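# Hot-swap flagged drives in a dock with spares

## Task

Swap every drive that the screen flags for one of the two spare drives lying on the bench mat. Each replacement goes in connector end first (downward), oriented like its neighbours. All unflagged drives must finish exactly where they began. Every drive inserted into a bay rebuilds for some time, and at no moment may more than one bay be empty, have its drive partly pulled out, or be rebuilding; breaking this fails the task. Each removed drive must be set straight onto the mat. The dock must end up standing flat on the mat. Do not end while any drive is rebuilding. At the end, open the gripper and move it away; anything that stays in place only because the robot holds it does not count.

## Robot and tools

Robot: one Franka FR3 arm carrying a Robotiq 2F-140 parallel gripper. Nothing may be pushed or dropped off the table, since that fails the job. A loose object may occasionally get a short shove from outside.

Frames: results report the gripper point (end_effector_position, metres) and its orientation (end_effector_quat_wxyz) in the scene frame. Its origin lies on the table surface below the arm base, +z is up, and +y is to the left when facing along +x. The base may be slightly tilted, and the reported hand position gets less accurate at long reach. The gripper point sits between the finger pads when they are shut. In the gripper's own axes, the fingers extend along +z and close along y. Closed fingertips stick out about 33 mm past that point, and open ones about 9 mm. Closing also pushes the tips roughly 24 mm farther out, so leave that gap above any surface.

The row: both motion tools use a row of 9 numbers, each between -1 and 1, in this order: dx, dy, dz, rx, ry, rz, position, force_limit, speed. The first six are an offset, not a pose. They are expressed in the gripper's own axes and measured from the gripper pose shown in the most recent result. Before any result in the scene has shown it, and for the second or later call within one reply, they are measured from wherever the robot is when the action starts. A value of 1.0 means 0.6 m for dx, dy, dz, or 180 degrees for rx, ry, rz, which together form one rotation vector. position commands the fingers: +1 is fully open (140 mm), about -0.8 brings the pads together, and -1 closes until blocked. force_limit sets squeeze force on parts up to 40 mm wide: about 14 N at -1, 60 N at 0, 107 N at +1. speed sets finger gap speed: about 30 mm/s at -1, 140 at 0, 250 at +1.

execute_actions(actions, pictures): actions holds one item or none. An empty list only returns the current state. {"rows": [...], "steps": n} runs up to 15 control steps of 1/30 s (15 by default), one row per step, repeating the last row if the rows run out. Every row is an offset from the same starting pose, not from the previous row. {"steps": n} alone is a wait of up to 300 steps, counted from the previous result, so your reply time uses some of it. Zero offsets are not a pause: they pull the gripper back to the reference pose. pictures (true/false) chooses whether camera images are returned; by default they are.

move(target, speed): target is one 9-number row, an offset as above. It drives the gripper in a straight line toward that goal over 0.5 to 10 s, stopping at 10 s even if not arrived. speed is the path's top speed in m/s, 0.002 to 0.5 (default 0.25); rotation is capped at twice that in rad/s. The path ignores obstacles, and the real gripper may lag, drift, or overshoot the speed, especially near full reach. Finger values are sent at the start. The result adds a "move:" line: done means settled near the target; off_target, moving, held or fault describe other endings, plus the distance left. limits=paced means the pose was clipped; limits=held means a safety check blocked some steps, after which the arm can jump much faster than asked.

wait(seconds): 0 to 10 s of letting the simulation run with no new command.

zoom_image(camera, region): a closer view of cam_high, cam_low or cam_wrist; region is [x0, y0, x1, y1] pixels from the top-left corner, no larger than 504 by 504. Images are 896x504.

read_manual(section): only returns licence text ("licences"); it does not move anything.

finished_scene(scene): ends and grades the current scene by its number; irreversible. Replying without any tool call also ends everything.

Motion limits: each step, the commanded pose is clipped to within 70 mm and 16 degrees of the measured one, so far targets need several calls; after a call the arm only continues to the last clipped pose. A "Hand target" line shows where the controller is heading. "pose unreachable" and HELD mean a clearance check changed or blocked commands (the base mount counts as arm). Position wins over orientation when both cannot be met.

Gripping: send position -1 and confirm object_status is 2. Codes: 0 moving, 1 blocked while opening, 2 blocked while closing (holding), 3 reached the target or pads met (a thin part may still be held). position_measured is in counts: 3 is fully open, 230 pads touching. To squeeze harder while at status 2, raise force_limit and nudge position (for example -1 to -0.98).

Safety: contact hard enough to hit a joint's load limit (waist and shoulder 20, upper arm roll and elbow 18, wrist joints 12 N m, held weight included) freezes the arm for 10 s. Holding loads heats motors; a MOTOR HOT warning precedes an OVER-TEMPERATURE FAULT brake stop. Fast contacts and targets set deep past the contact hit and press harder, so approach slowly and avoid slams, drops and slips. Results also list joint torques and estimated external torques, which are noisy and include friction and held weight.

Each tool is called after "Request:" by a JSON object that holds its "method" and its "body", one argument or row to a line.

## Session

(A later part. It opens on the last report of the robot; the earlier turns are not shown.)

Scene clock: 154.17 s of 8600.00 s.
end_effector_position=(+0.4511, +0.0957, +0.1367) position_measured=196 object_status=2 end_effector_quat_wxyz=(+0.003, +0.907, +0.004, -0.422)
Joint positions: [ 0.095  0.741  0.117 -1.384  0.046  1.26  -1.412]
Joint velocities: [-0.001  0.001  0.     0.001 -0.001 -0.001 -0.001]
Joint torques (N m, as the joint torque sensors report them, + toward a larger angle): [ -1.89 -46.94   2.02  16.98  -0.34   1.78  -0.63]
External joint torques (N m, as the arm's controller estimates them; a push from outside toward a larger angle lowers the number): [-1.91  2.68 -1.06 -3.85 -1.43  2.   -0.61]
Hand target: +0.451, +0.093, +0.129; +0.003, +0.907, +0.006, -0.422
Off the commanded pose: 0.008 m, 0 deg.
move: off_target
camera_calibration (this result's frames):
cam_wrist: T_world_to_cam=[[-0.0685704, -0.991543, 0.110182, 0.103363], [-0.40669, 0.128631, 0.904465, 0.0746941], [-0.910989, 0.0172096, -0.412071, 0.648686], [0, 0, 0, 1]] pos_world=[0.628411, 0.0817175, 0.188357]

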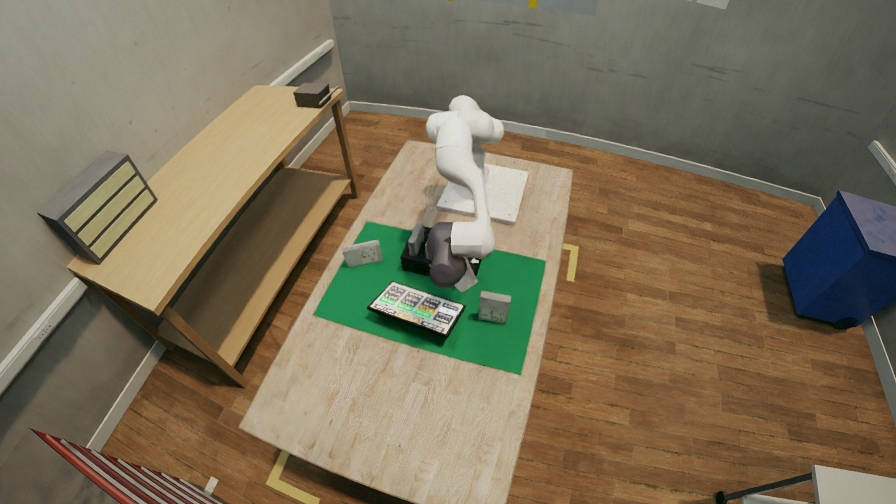

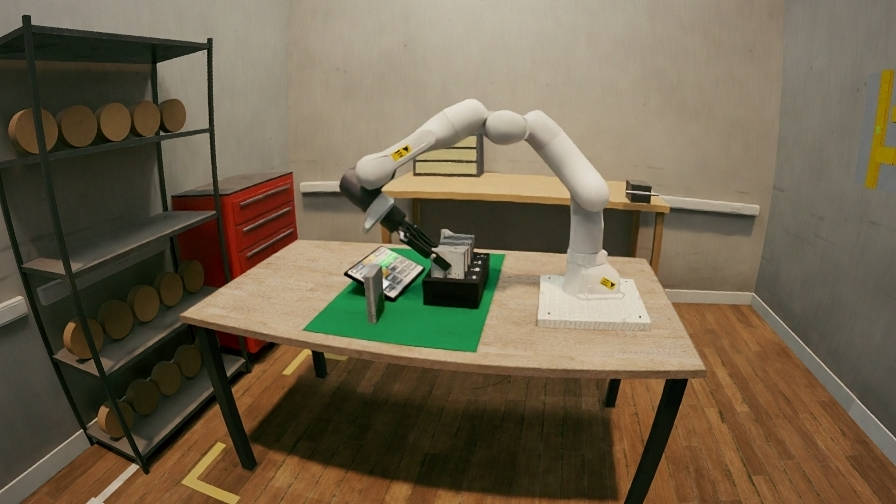

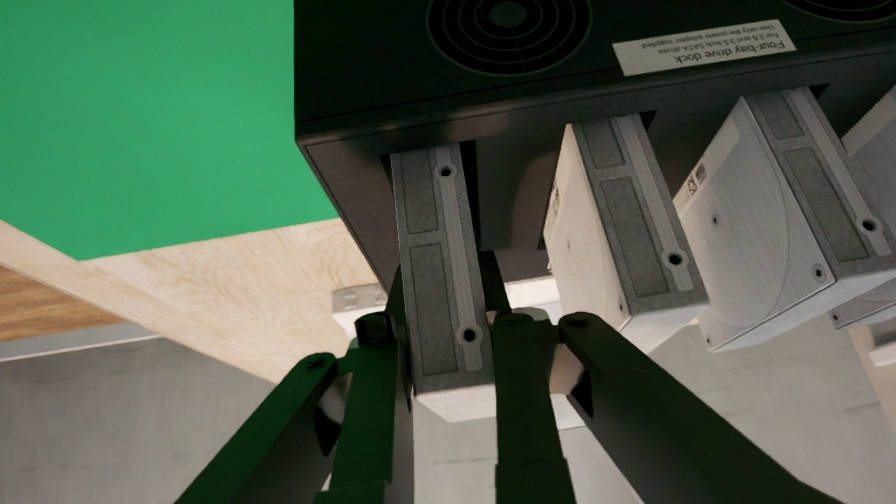

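Spring resistance; push further.

Request:
{"method": "move", "body": {
  "target": [0.028,0.003,0.0236,0,0,0,-1,1,-0.8],
  "speed": 0.01
}}

Scene clock: 158.93 s of 8600.00 s.
end_effector_position=(+0.4511, +0.0955, +0.1271) position_measured=196 object_status=2 end_effector_quat_wxyz=(+0.002, +0.907, +0.004, -0.422)
Joint positions: [ 0.095  0.753  0.117 -1.388  0.046  1.276 -1.413]
Joint velocities: [-0.002 -0.001  0.001  0.001  0.001  0.     0.   ]
Joint torques (N m, as the joint torque sensors report them, + toward a larger angle): [ -1.48 -43.47   2.61  15.59  -0.12   2.87  -0.52]
External joint torques (N m, as the arm's controller estimates them; a push from outside toward a larger angle lowers the number): [-1.51  6.46 -0.54 -5.2  -1.21  3.09 -0.5 ]
Hand target: +0.451, +0.093, +0.115; +0.003, +0.907, +0.004, -0.422
Off the commanded pose: 0.012 m, 0 deg.
move: off_target
camera_calibration (this result's frames):
cam_wrist: T_world_to_cam=[[-0.0701965, -0.991477, 0.109753, 0.105056], [-0.406295, 0.128902, 0.904604, 0.0832325], [-0.911042, 0.0189079, -0.411881, 0.644586], [0, 0, 0, 1]] pos_world=[0.628436, 0.0812437, 0.17867]

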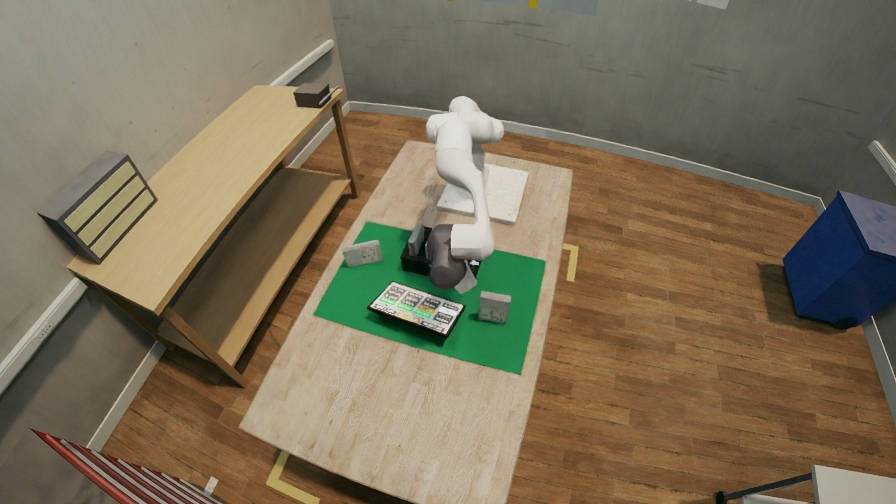

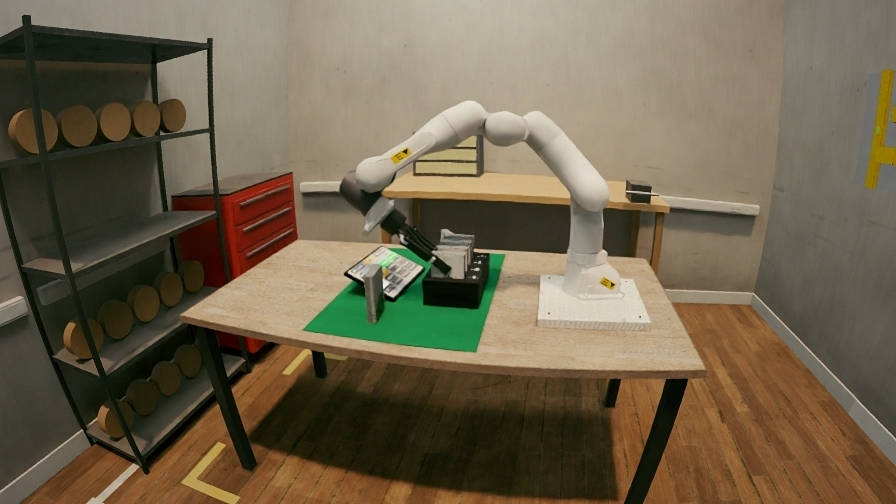

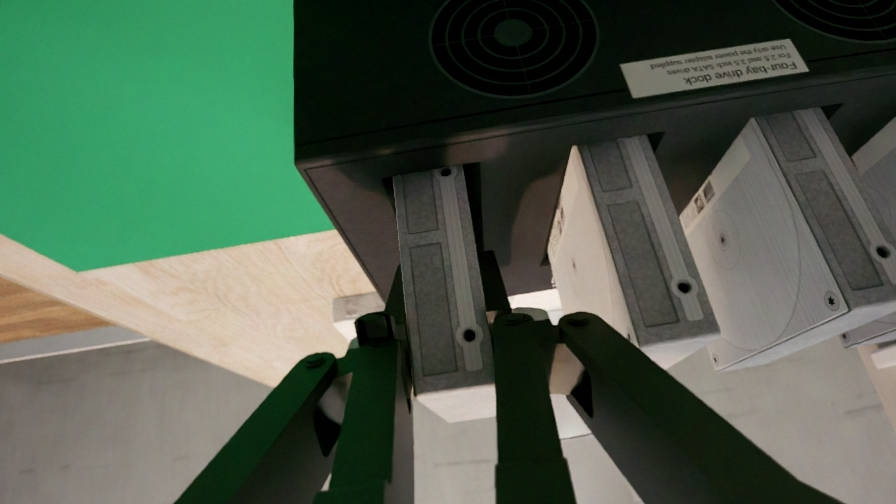

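Request:
{"method": "move", "body": {
  "target": [0.024,0.003,0.02,0,0,0,-1,1,-0.8],
  "speed": 0.01
}}

Request:
{"method": "zoom_image", "body": {
  "camera": "cam_high",
  "region": [350, 270, 480, 350]
}}

Scene clock: 164.50 s of 8600.00 s.
end_effector_position=(+0.4524, +0.0950, +0.1237) position_measured=196 object_status=2 end_effector_quat_wxyz=(+0.001, +0.907, +0.005, -0.421)
Joint positions: [ 0.093  0.758  0.116 -1.387  0.045  1.284 -1.417]
Joint velocities: [ 0.001  0.    -0.    -0.    -0.001 -0.     0.   ]
Joint torques (N m, as the joint torque sensors report them, + toward a larger angle): [ -0.09 -41.2    0.95  14.7   -0.01   3.35  -0.4 ]
External joint torques (N m, as the arm's controller estimates them; a push from outside toward a larger angle lowers the number): [-0.21  8.61 -2.25 -5.97 -1.09  3.56 -0.38]
Hand target: +0.451, +0.093, +0.109; +0.002, +0.907, +0.004, -0.422
Off the commanded pose: 0.015 m, 0 deg.
move: off_target
camera_calibration (this result's frames):
cam_wrist: T_world_to_cam=[[-0.0703776, -0.991849, 0.106219, 0.105581], [-0.409005, 0.125813, 0.903818, 0.0885428], [-0.909814, 0.0201642, -0.414525, 0.644008], [0, 0, 0, 1]] pos_world=[0.629572, 0.080595, 0.175716]

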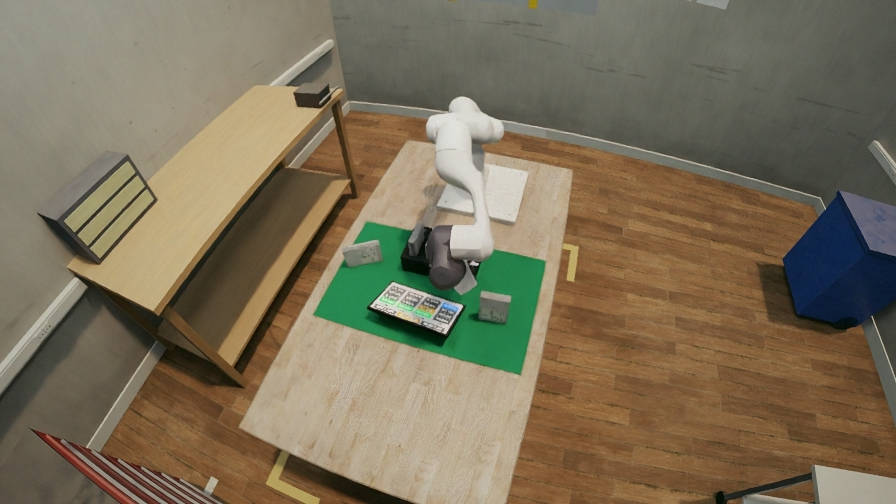

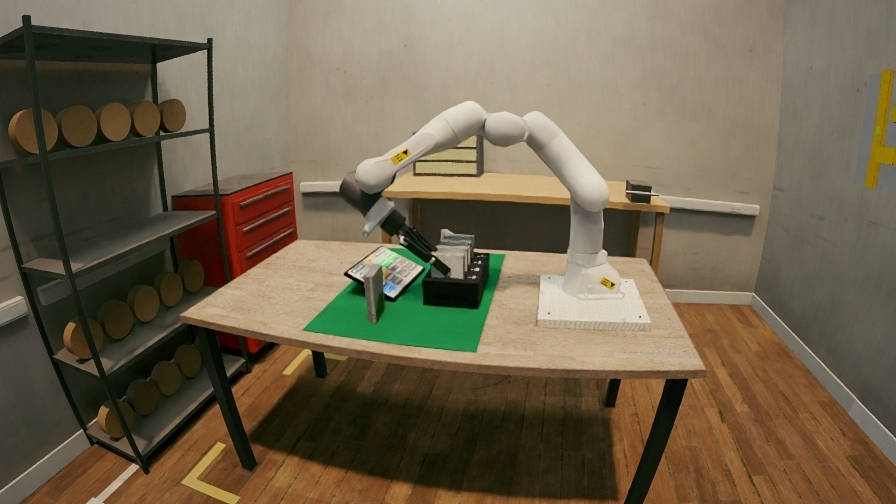

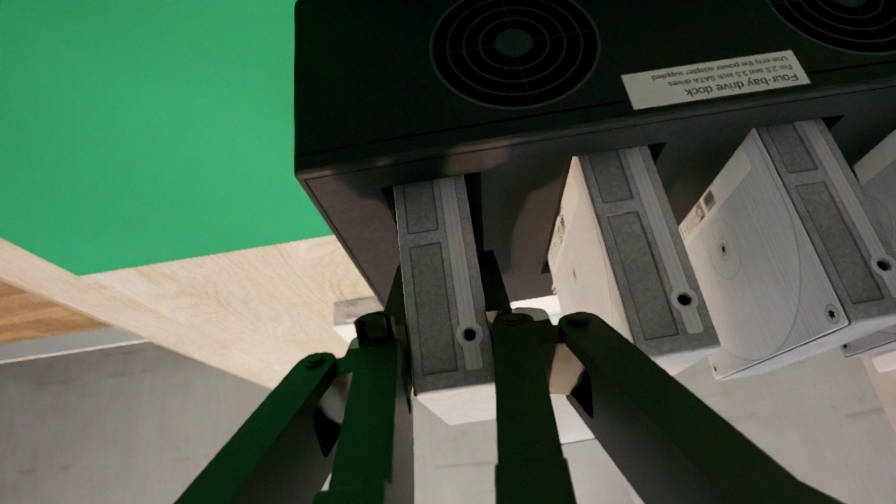

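Region (350, 270, 480, 350) of cam_high's 896x504 image, scaled by 3.877, with more detail than that image has; it fills the top 310 rows of this view, and the rest is white.

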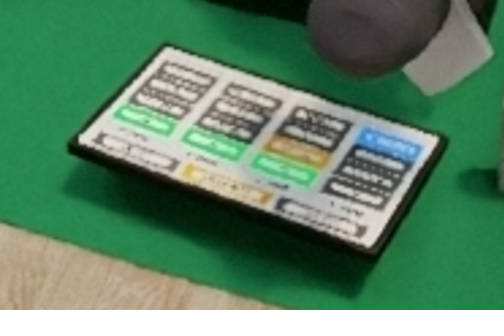

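Request:
{"method": "move", "body": {
  "target": [0,0,0,0,0,0,-1,1,-0.8]
}}

Request:
{"method": "move", "body": {
  "target": [0,0,0,0,0,0,-0.25,0,0]
}}

Request:
{"method": "move", "body": {
  "target": [-0.127,0,-0.108,0,0,0,-0.25,0,0],
  "speed": 0.12
}}

Request:
{"method": "move", "body": {
  "target": [-0.11,0.113,0.13,0,0.277,0,-1,0,0]
}}

Scene clock: 170.30 s of 8600.00 s.
end_effector_position=(+0.4524, +0.0950, +0.1240) position_measured=196 object_status=2 end_effector_quat_wxyz=(+0.001, +0.907, +0.005, -0.421)
Joint positions: [ 0.093  0.758  0.116 -1.387  0.045  1.283 -1.417]
Joint velocities: [ 0.     0.001 -0.001  0.    -0.001 -0.     0.001]
Joint torques (N m, as the joint torque sensors report them, + toward a larger angle): [ -0.15 -51.84   3.55  19.44   1.01  -0.19  -0.36]
External joint torques (N m, as the arm's controller estimates them; a push from outside toward a larger angle lowers the number): [-0.18 -2.23  0.43 -1.13 -0.06  0.03 -0.34]
Hand target: +0.452, +0.095, +0.124; +0.001, +0.907, +0.005, -0.421
Off the commanded pose: 0.000 m, 0 deg.
move: done
camera_calibration (this result's frames):
cam_wrist: T_world_to_cam=[[-0.0702694, -0.991877, 0.106027, 0.105482], [-0.408933, 0.125591, 0.903881, 0.0881868], [-0.909855, 0.0201574, -0.414437, 0.644166], [0, 0, 0, 1]] pos_world=[0.629572, 0.0805651, 0.176072]

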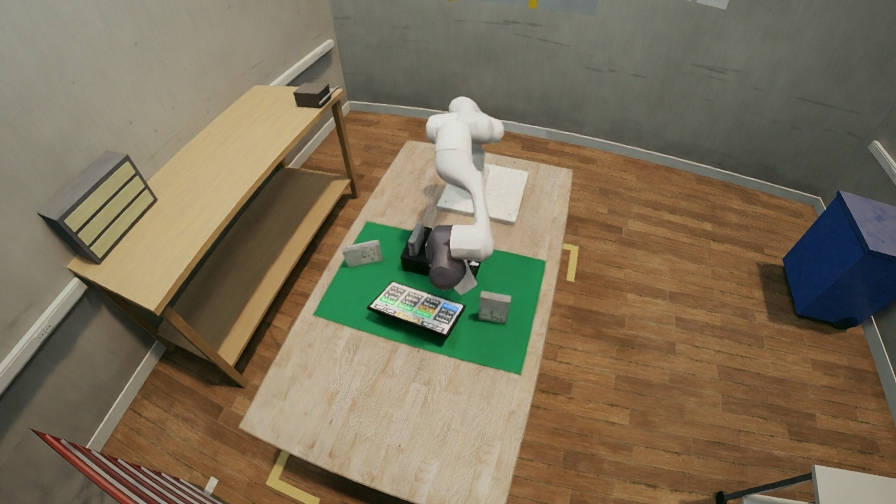

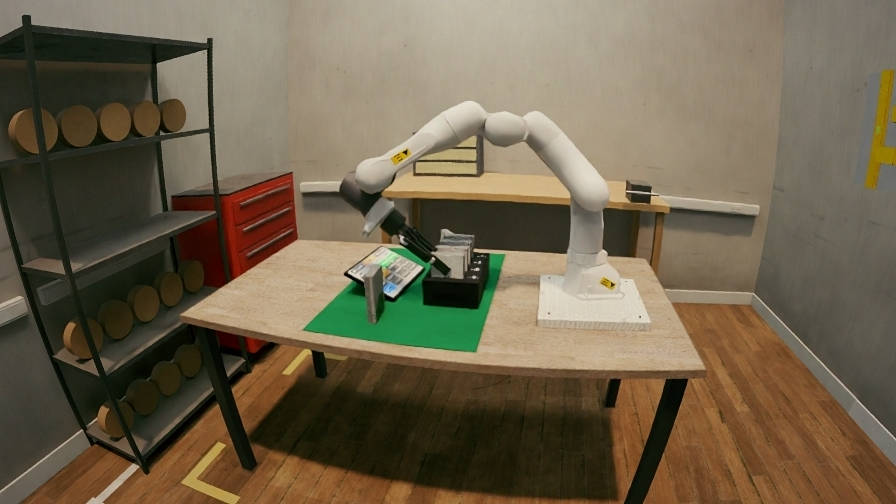

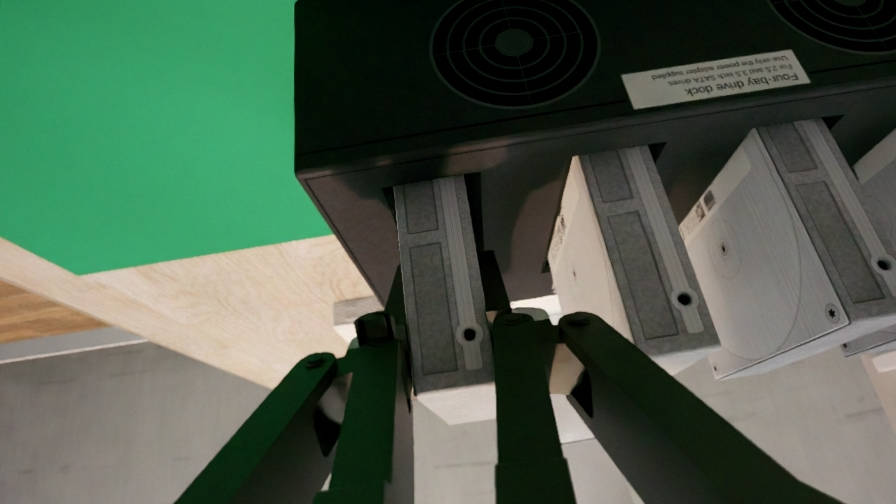

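Scene clock: 170.80 s of 8600.00 s.
end_effector_position=(+0.4524, +0.0950, +0.1240) position_measured=160 object_status=3 end_effector_quat_wxyz=(+0.001, +0.907, +0.005, -0.421)
Joint positions: [ 0.093  0.758  0.116 -1.387  0.045  1.283 -1.417]
Joint velocities: [ 0.002 -0.    -0.002 -0.001  0.    -0.    -0.001]
Joint torques (N m, as the joint torque sensors report them, + toward a larger angle): [ -0.91 -52.23   3.75  18.98   1.09  -0.21  -0.24]
External joint torques (N m, as the arm's controller estimates them; a push from outside toward a larger angle lowers the number): [-0.81 -2.24  0.7  -1.79  0.02  0.   -0.22]
Hand target: +0.452, +0.095, +0.124; +0.001, +0.907, +0.005, -0.421
Off the commanded pose: 0.000 m, 0 deg.
move: done
camera_calibration (this result's frames):
cam_wrist: T_world_to_cam=[[-0.0702388, -0.99187, 0.106116, 0.105414], [-0.408926, 0.12566, 0.903874, 0.0881926], [-0.90986, 0.0200934, -0.414428, 0.644168], [0, 0, 0, 1]] pos_world=[0.629572, 0.0805314, 0.17606]

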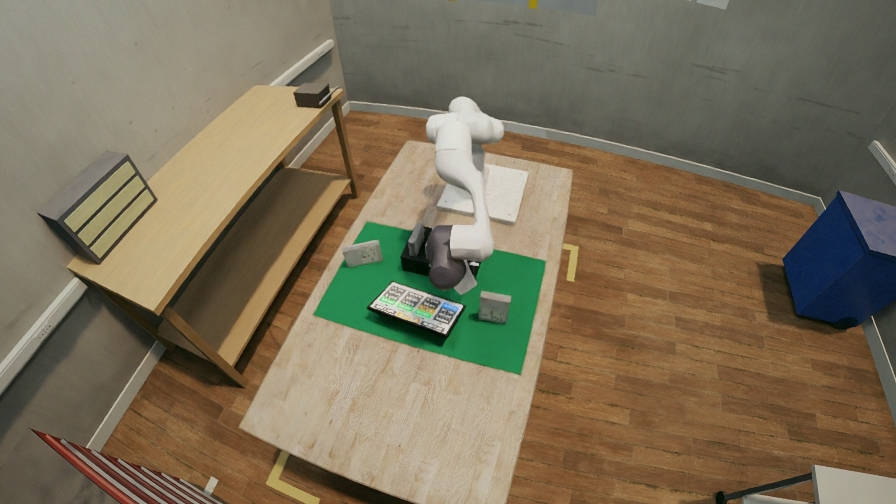

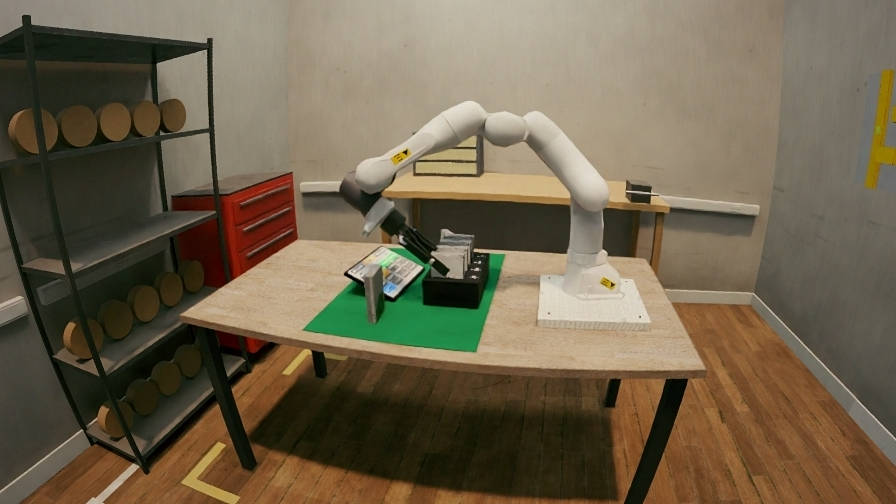

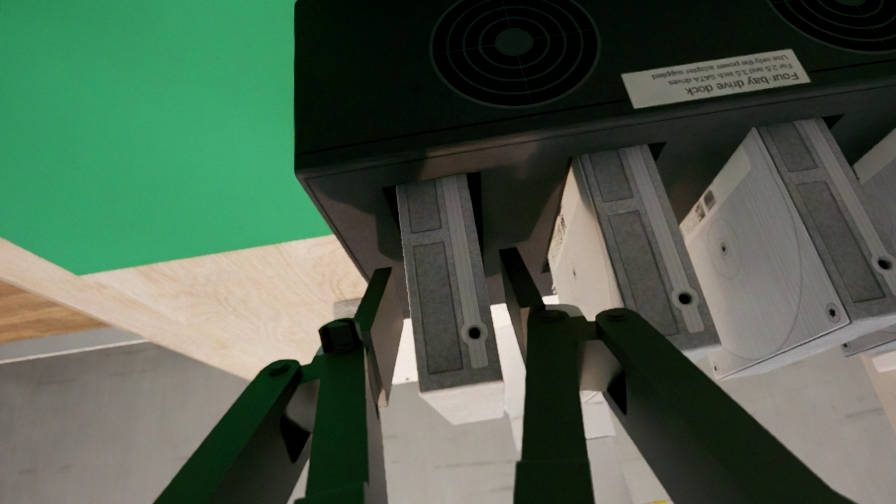

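Scene clock: 172.20 s of 8600.00 s.
end_effector_position=(+0.4551, +0.0949, +0.2235) position_measured=160 object_status=3 end_effector_quat_wxyz=(-0.001, +0.909, +0.008, -0.417)
Joint positions: [ 0.094  0.655  0.116 -1.295  0.061  1.097 -1.409]
Joint velocities: [ 0.001 -0.     0.001  0.001 -0.    -0.01   0.001]
Joint torques (N m, as the joint torque sensors report them, + toward a larger angle): [  0.5  -48.69   2.43  20.71   2.1   -0.88  -0.01]
External joint torques (N m, as the arm's controller estimates them; a push from outside toward a larger angle lowers the number): [ 0.17  0.03 -0.51 -0.97  0.85 -0.71  0.01]
Hand target: +0.453, +0.097, +0.224; +0.000, +0.907, +0.006, -0.421
Off the commanded pose: 0.002 m, 1 deg.
move: done
camera_calibration (this result's frames):
cam_wrist: T_world_to_cam=[[-0.0660674, -0.992727, 0.100643, 0.0944099], [-0.41603, 0.119084, 0.90152, 0.00374825], [-0.906948, 0.0176908, -0.420871, 0.68819], [0, 0, 0, 1]] pos_world=[0.631949, 0.0811023, 0.276759]

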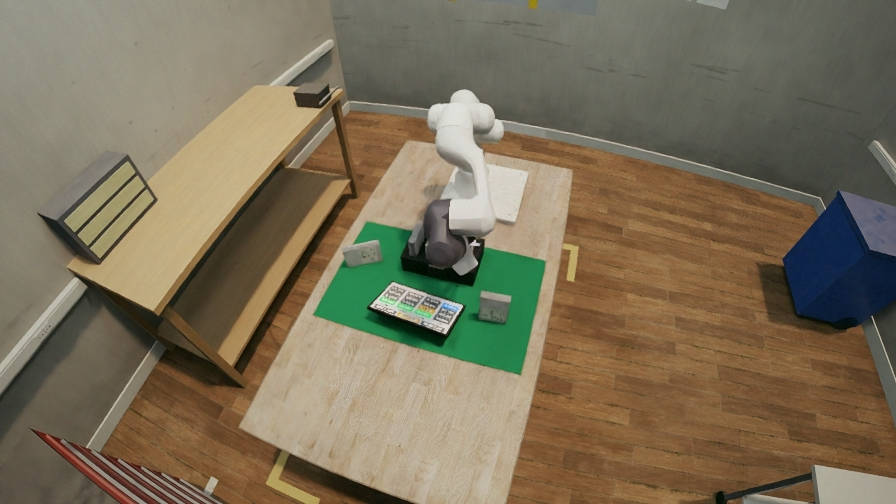

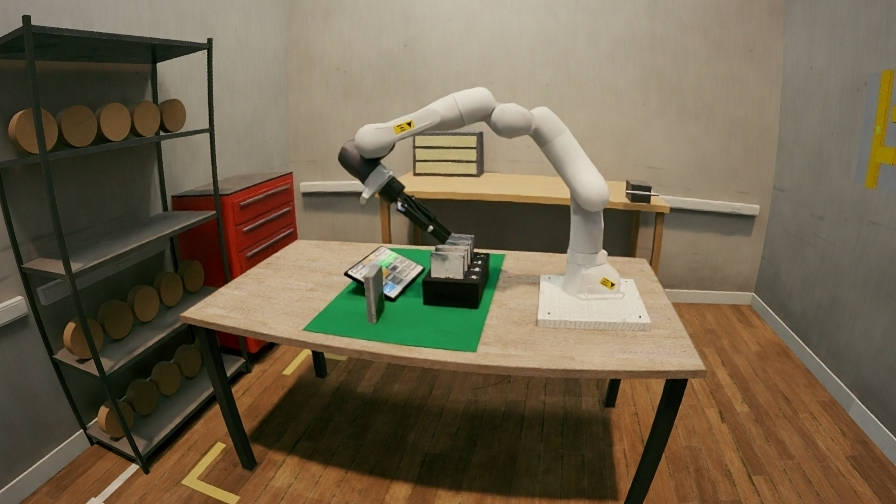

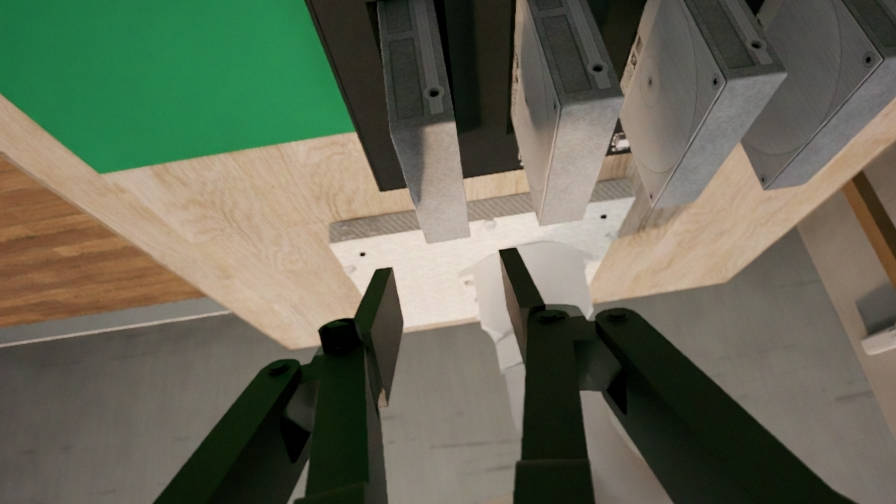

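Scene clock: 174.67 s of 8600.00 s.
end_effector_position=(+0.3529, +0.0260, +0.2257) position_measured=233 object_status=3 end_effector_quat_wxyz=(-0.004, +1.000, +0.004, +0.002)
Joint positions: [ 0.053 -0.596  0.059 -2.701  0.045  2.112 -1.543]
Joint velocities: [-0.    -0.001 -0.002 -0.    -0.     0.012 -0.009]
Joint torques (N m, as the joint torque sensors report them, + toward a larger angle): [  0.82 -12.15  -2.83  22.19   0.44   3.14  -0.65]
External joint torques (N m, as the arm's controller estimates them; a push from outside toward a larger angle lowers the number): [ 0.85 -1.31 -1.5  -1.56 -0.32  0.6  -0.65]
Hand target: +0.354, +0.026, +0.226; -0.004, +1.000, +0.009, +0.005
Off the commanded pose: 0.004 m, 0 deg.
move: off_target
camera_calibration (this result's frames):
cam_wrist: T_world_to_cam=[[-0.127027, -0.991898, 0.00158048, 0.0628658], [-0.955252, 0.122763, 0.269115, 0.300452], [-0.267129, 0.0326753, -0.963107, 0.493843], [0, 0, 0, 1]] pos_world=[0.426913, 0.00933559, 0.394668]

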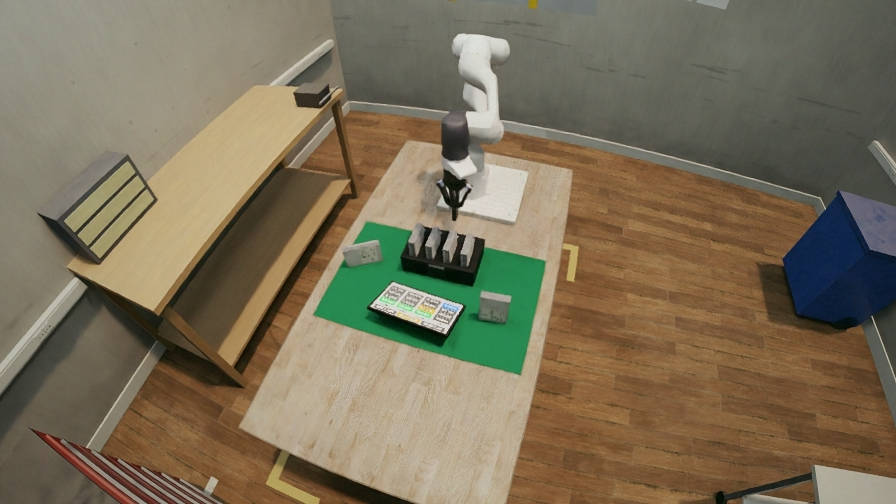

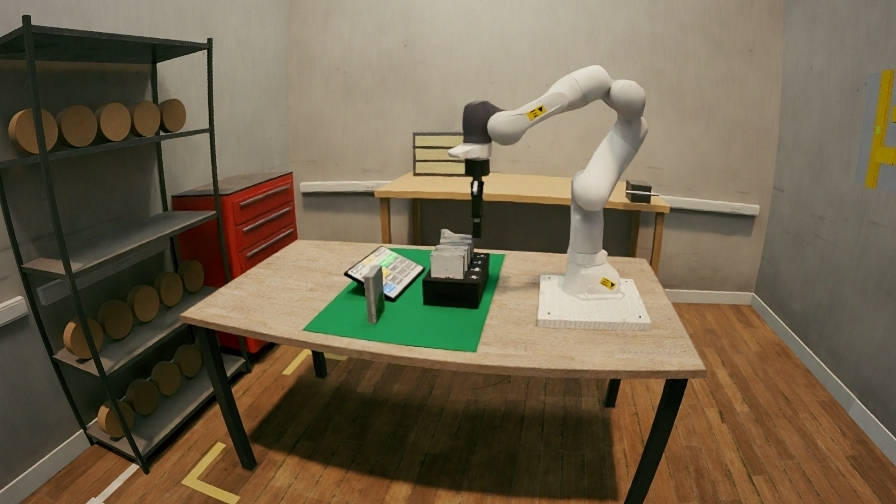

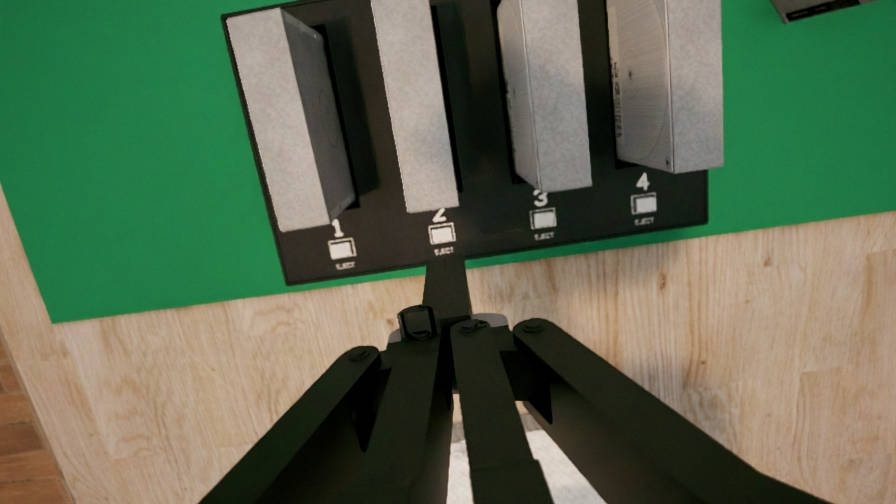

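Request:
{"method": "move", "body": {
  "target": [-0.002,-0.003,0.145,-0.002,0,-0.004,-1,0,0],
  "speed": 0.1
}}

Scene clock: 178.20 s of 8600.00 s.
end_effector_position=(+0.3503, +0.0262, +0.1389) position_measured=233 object_status=3 end_effector_quat_wxyz=(-0.000, +1.000, +0.009, +0.000)
Joint positions: [ 0.052 -0.44   0.075 -2.83   0.045  2.393 -1.546]
Joint velocities: [-0.001  0.002  0.     0.    -0.     0.013 -0.001]
Joint torques (N m, as the joint torque sensors report them, + toward a larger angle): [ -2.   -13.43   0.28  19.79  -0.34   3.24  -0.02]
External joint torques (N m, as the arm's controller estimates them; a push from outside toward a larger angle lowers the number): [-2.04  0.12  1.33 -1.42 -0.94  0.72 -0.02]
Hand target: +0.352, +0.026, +0.139; +0.001, +1.000, +0.008, +0.002
Off the commanded pose: 0.003 m, 0 deg.
move: done
camera_calibration (this result's frames):
cam_wrist: T_world_to_cam=[[-0.116013, -0.993205, 0.00922576, 0.0579906], [-0.955468, 0.114133, 0.27213, 0.321131], [-0.271334, 0.0227556, -0.962216, 0.411121], [0, 0, 0, 1]] pos_world=[0.42511, 0.0115897, 0.307663]

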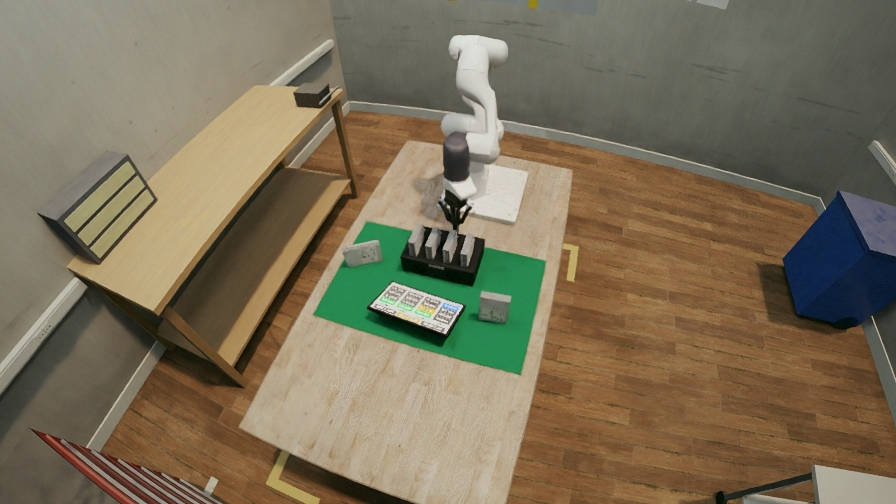

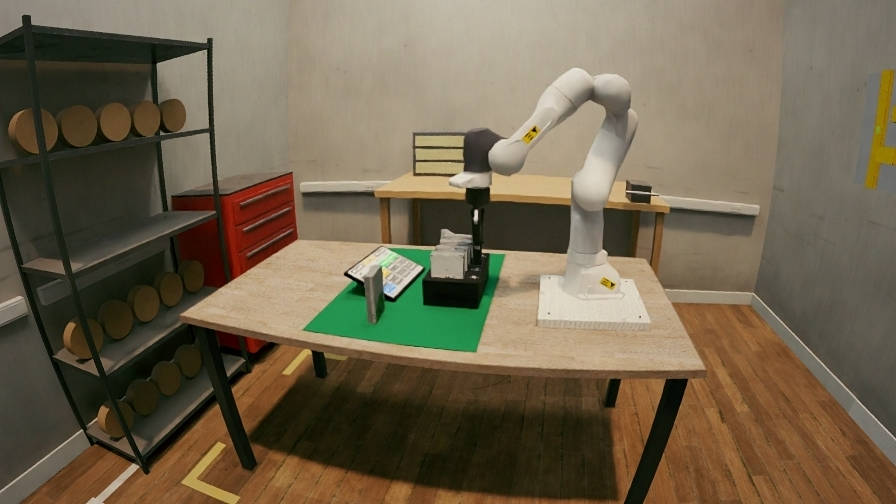

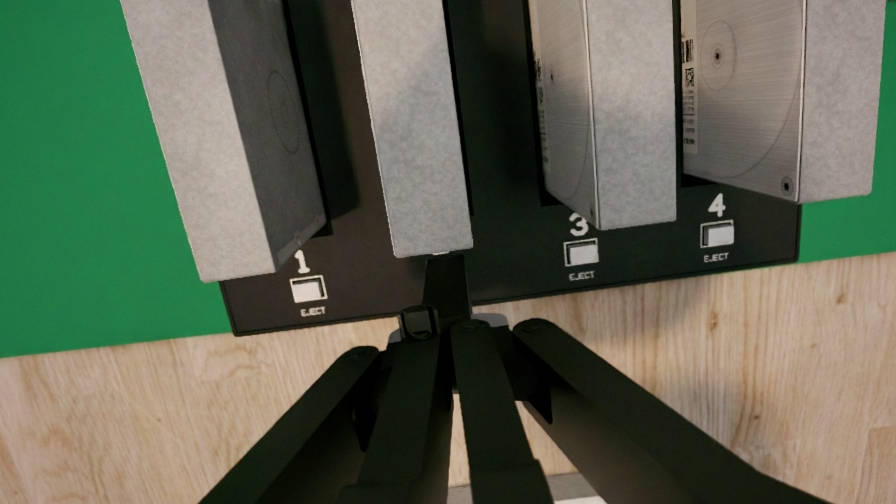

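Request:
{"method": "move", "body": {
  "target": [0,0,-0.16,0,0,0,0.1,0,0]
}}

Request:
{"method": "move", "body": {
  "target": [0.29,0.6,0,0,0,0.322,0.1,0,0],
  "speed": 0.3
}}

Scene clock: 190.37 s of 8600.00 s.
end_effector_position=(+0.3523, +0.0284, +0.2346) position_measured=117 object_status=3 end_effector_quat_wxyz=(-0.001, +1.000, +0.010, +0.002)
Joint positions: [ 0.054 -0.608  0.069 -2.686  0.045  2.084 -1.546]
Joint velocities: [-0.001 -0.001  0.    -0.002 -0.001 -0.011  0.001]
Joint torques (N m, as the joint torque sensors report them, + toward a larger angle): [  0.97 -11.95  -3.    22.27   1.21   1.87  -0.49]
External joint torques (N m, as the arm's controller estimates them; a push from outside toward a larger angle lowers the number): [ 0.93 -1.45 -1.59 -1.53  0.45 -0.66 -0.49]
Hand target: +0.351, +0.029, +0.235; -0.002, +1.000, +0.011, +0.000
Off the commanded pose: 0.003 m, 0 deg.
move: done
camera_calibration (this result's frames):
cam_wrist: T_world_to_cam=[[-0.115269, -0.993308, 0.00718359, 0.0597387], [-0.956618, 0.112953, 0.268558, 0.298023], [-0.267572, 0.0240844, -0.963237, 0.502652], [0, 0, 0, 1]] pos_world=[0.426476, 0.0135703, 0.403707]

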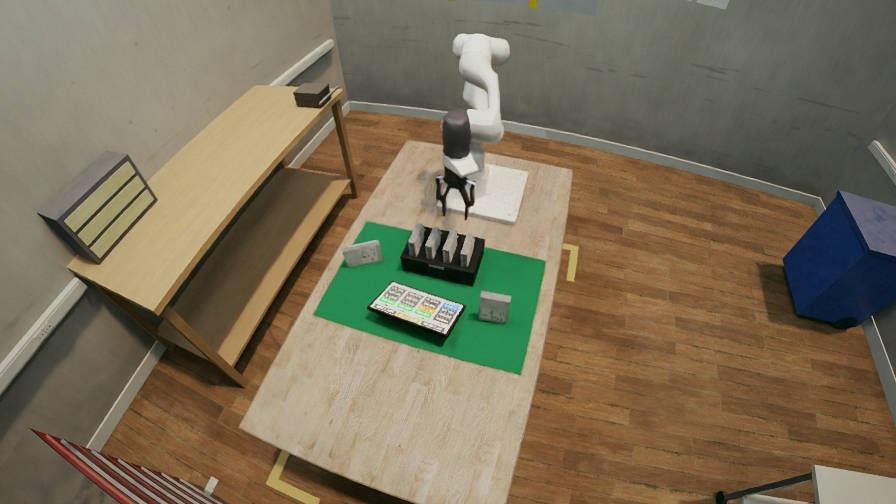

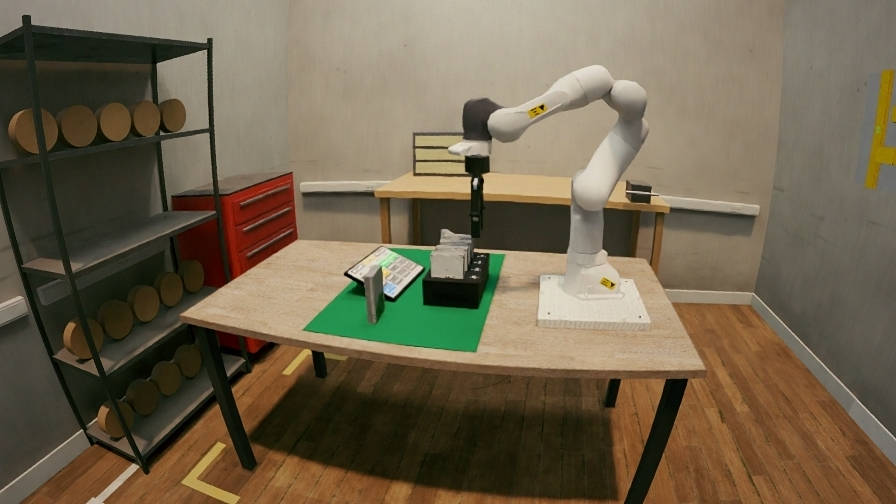

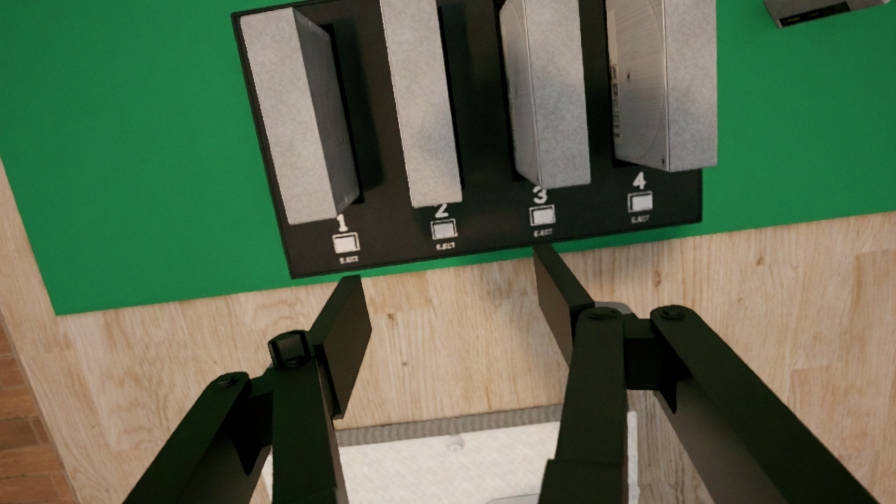

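Scene clock: 192.87 s of 8600.00 s.
end_effector_position=(+0.5326, -0.3343, +0.2408) position_measured=117 object_status=3 end_effector_quat_wxyz=(+0.003, +0.883, -0.469, +0.010)
Joint positions: [-0.36   0.23  -0.167 -1.792  0.036  2.04  -1.177]
Joint velocities: [ 0.     0.001  0.001  0.001 -0.001 -0.006  0.03 ]
Joint torques (N m, as the joint torque sensors report them, + toward a larger angle): [ -0.32 -40.76  -1.35  23.06   1.6    1.97   0.04]
External joint torques (N m, as the arm's controller estimates them; a push from outside toward a larger angle lowers the number): [-0.5  -1.2  -0.51 -1.22  0.83 -0.62  0.04]
Hand target: +0.532, -0.333, +0.240; +0.002, +0.879, -0.476, +0.007
Off the commanded pose: 0.009 m, 1 deg.
move: off_target
camera_calibration (this result's frames):
cam_wrist: T_world_to_cam=[[-0.896238, -0.443553, 0.00422367, 0.320652], [-0.428126, 0.867479, 0.253355, 0.484203], [-0.11604, 0.225258, -0.967364, 0.553115], [0, 0, 0, 1]] pos_world=[0.558864, -0.402403, 0.411034]

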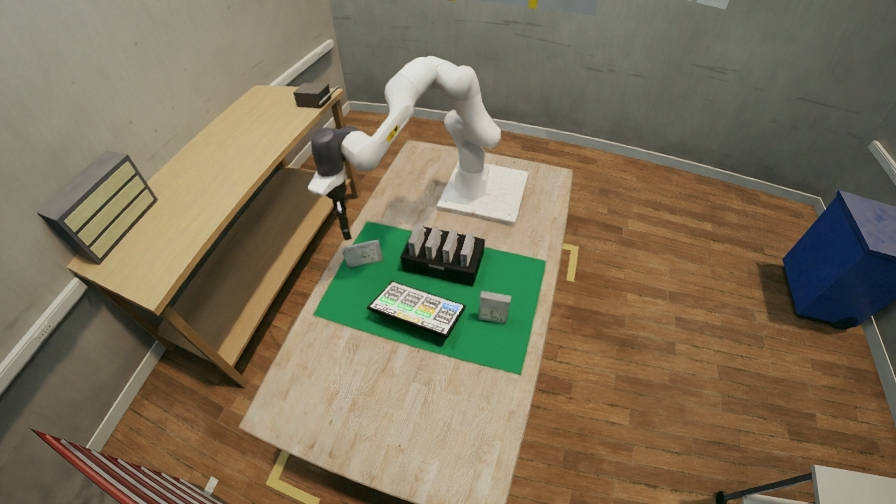

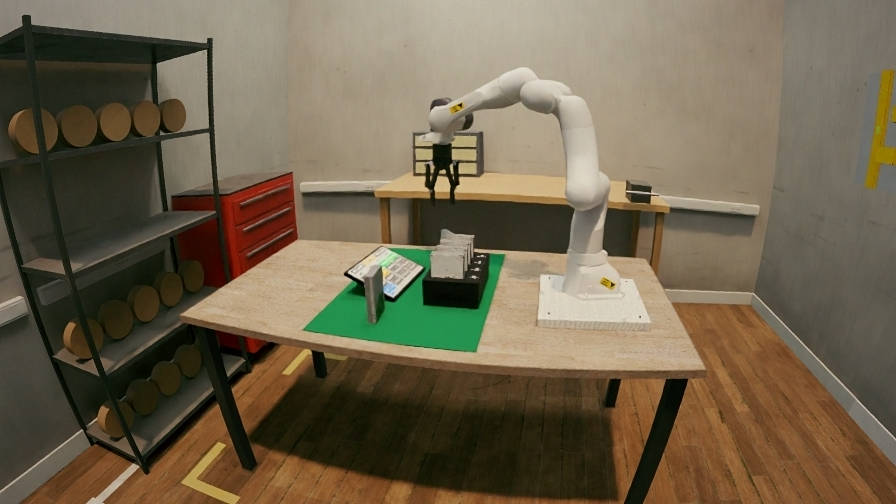

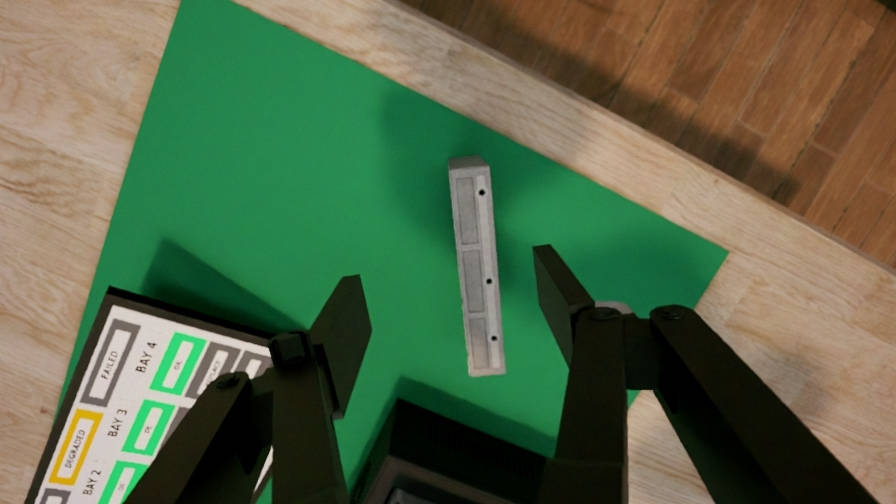

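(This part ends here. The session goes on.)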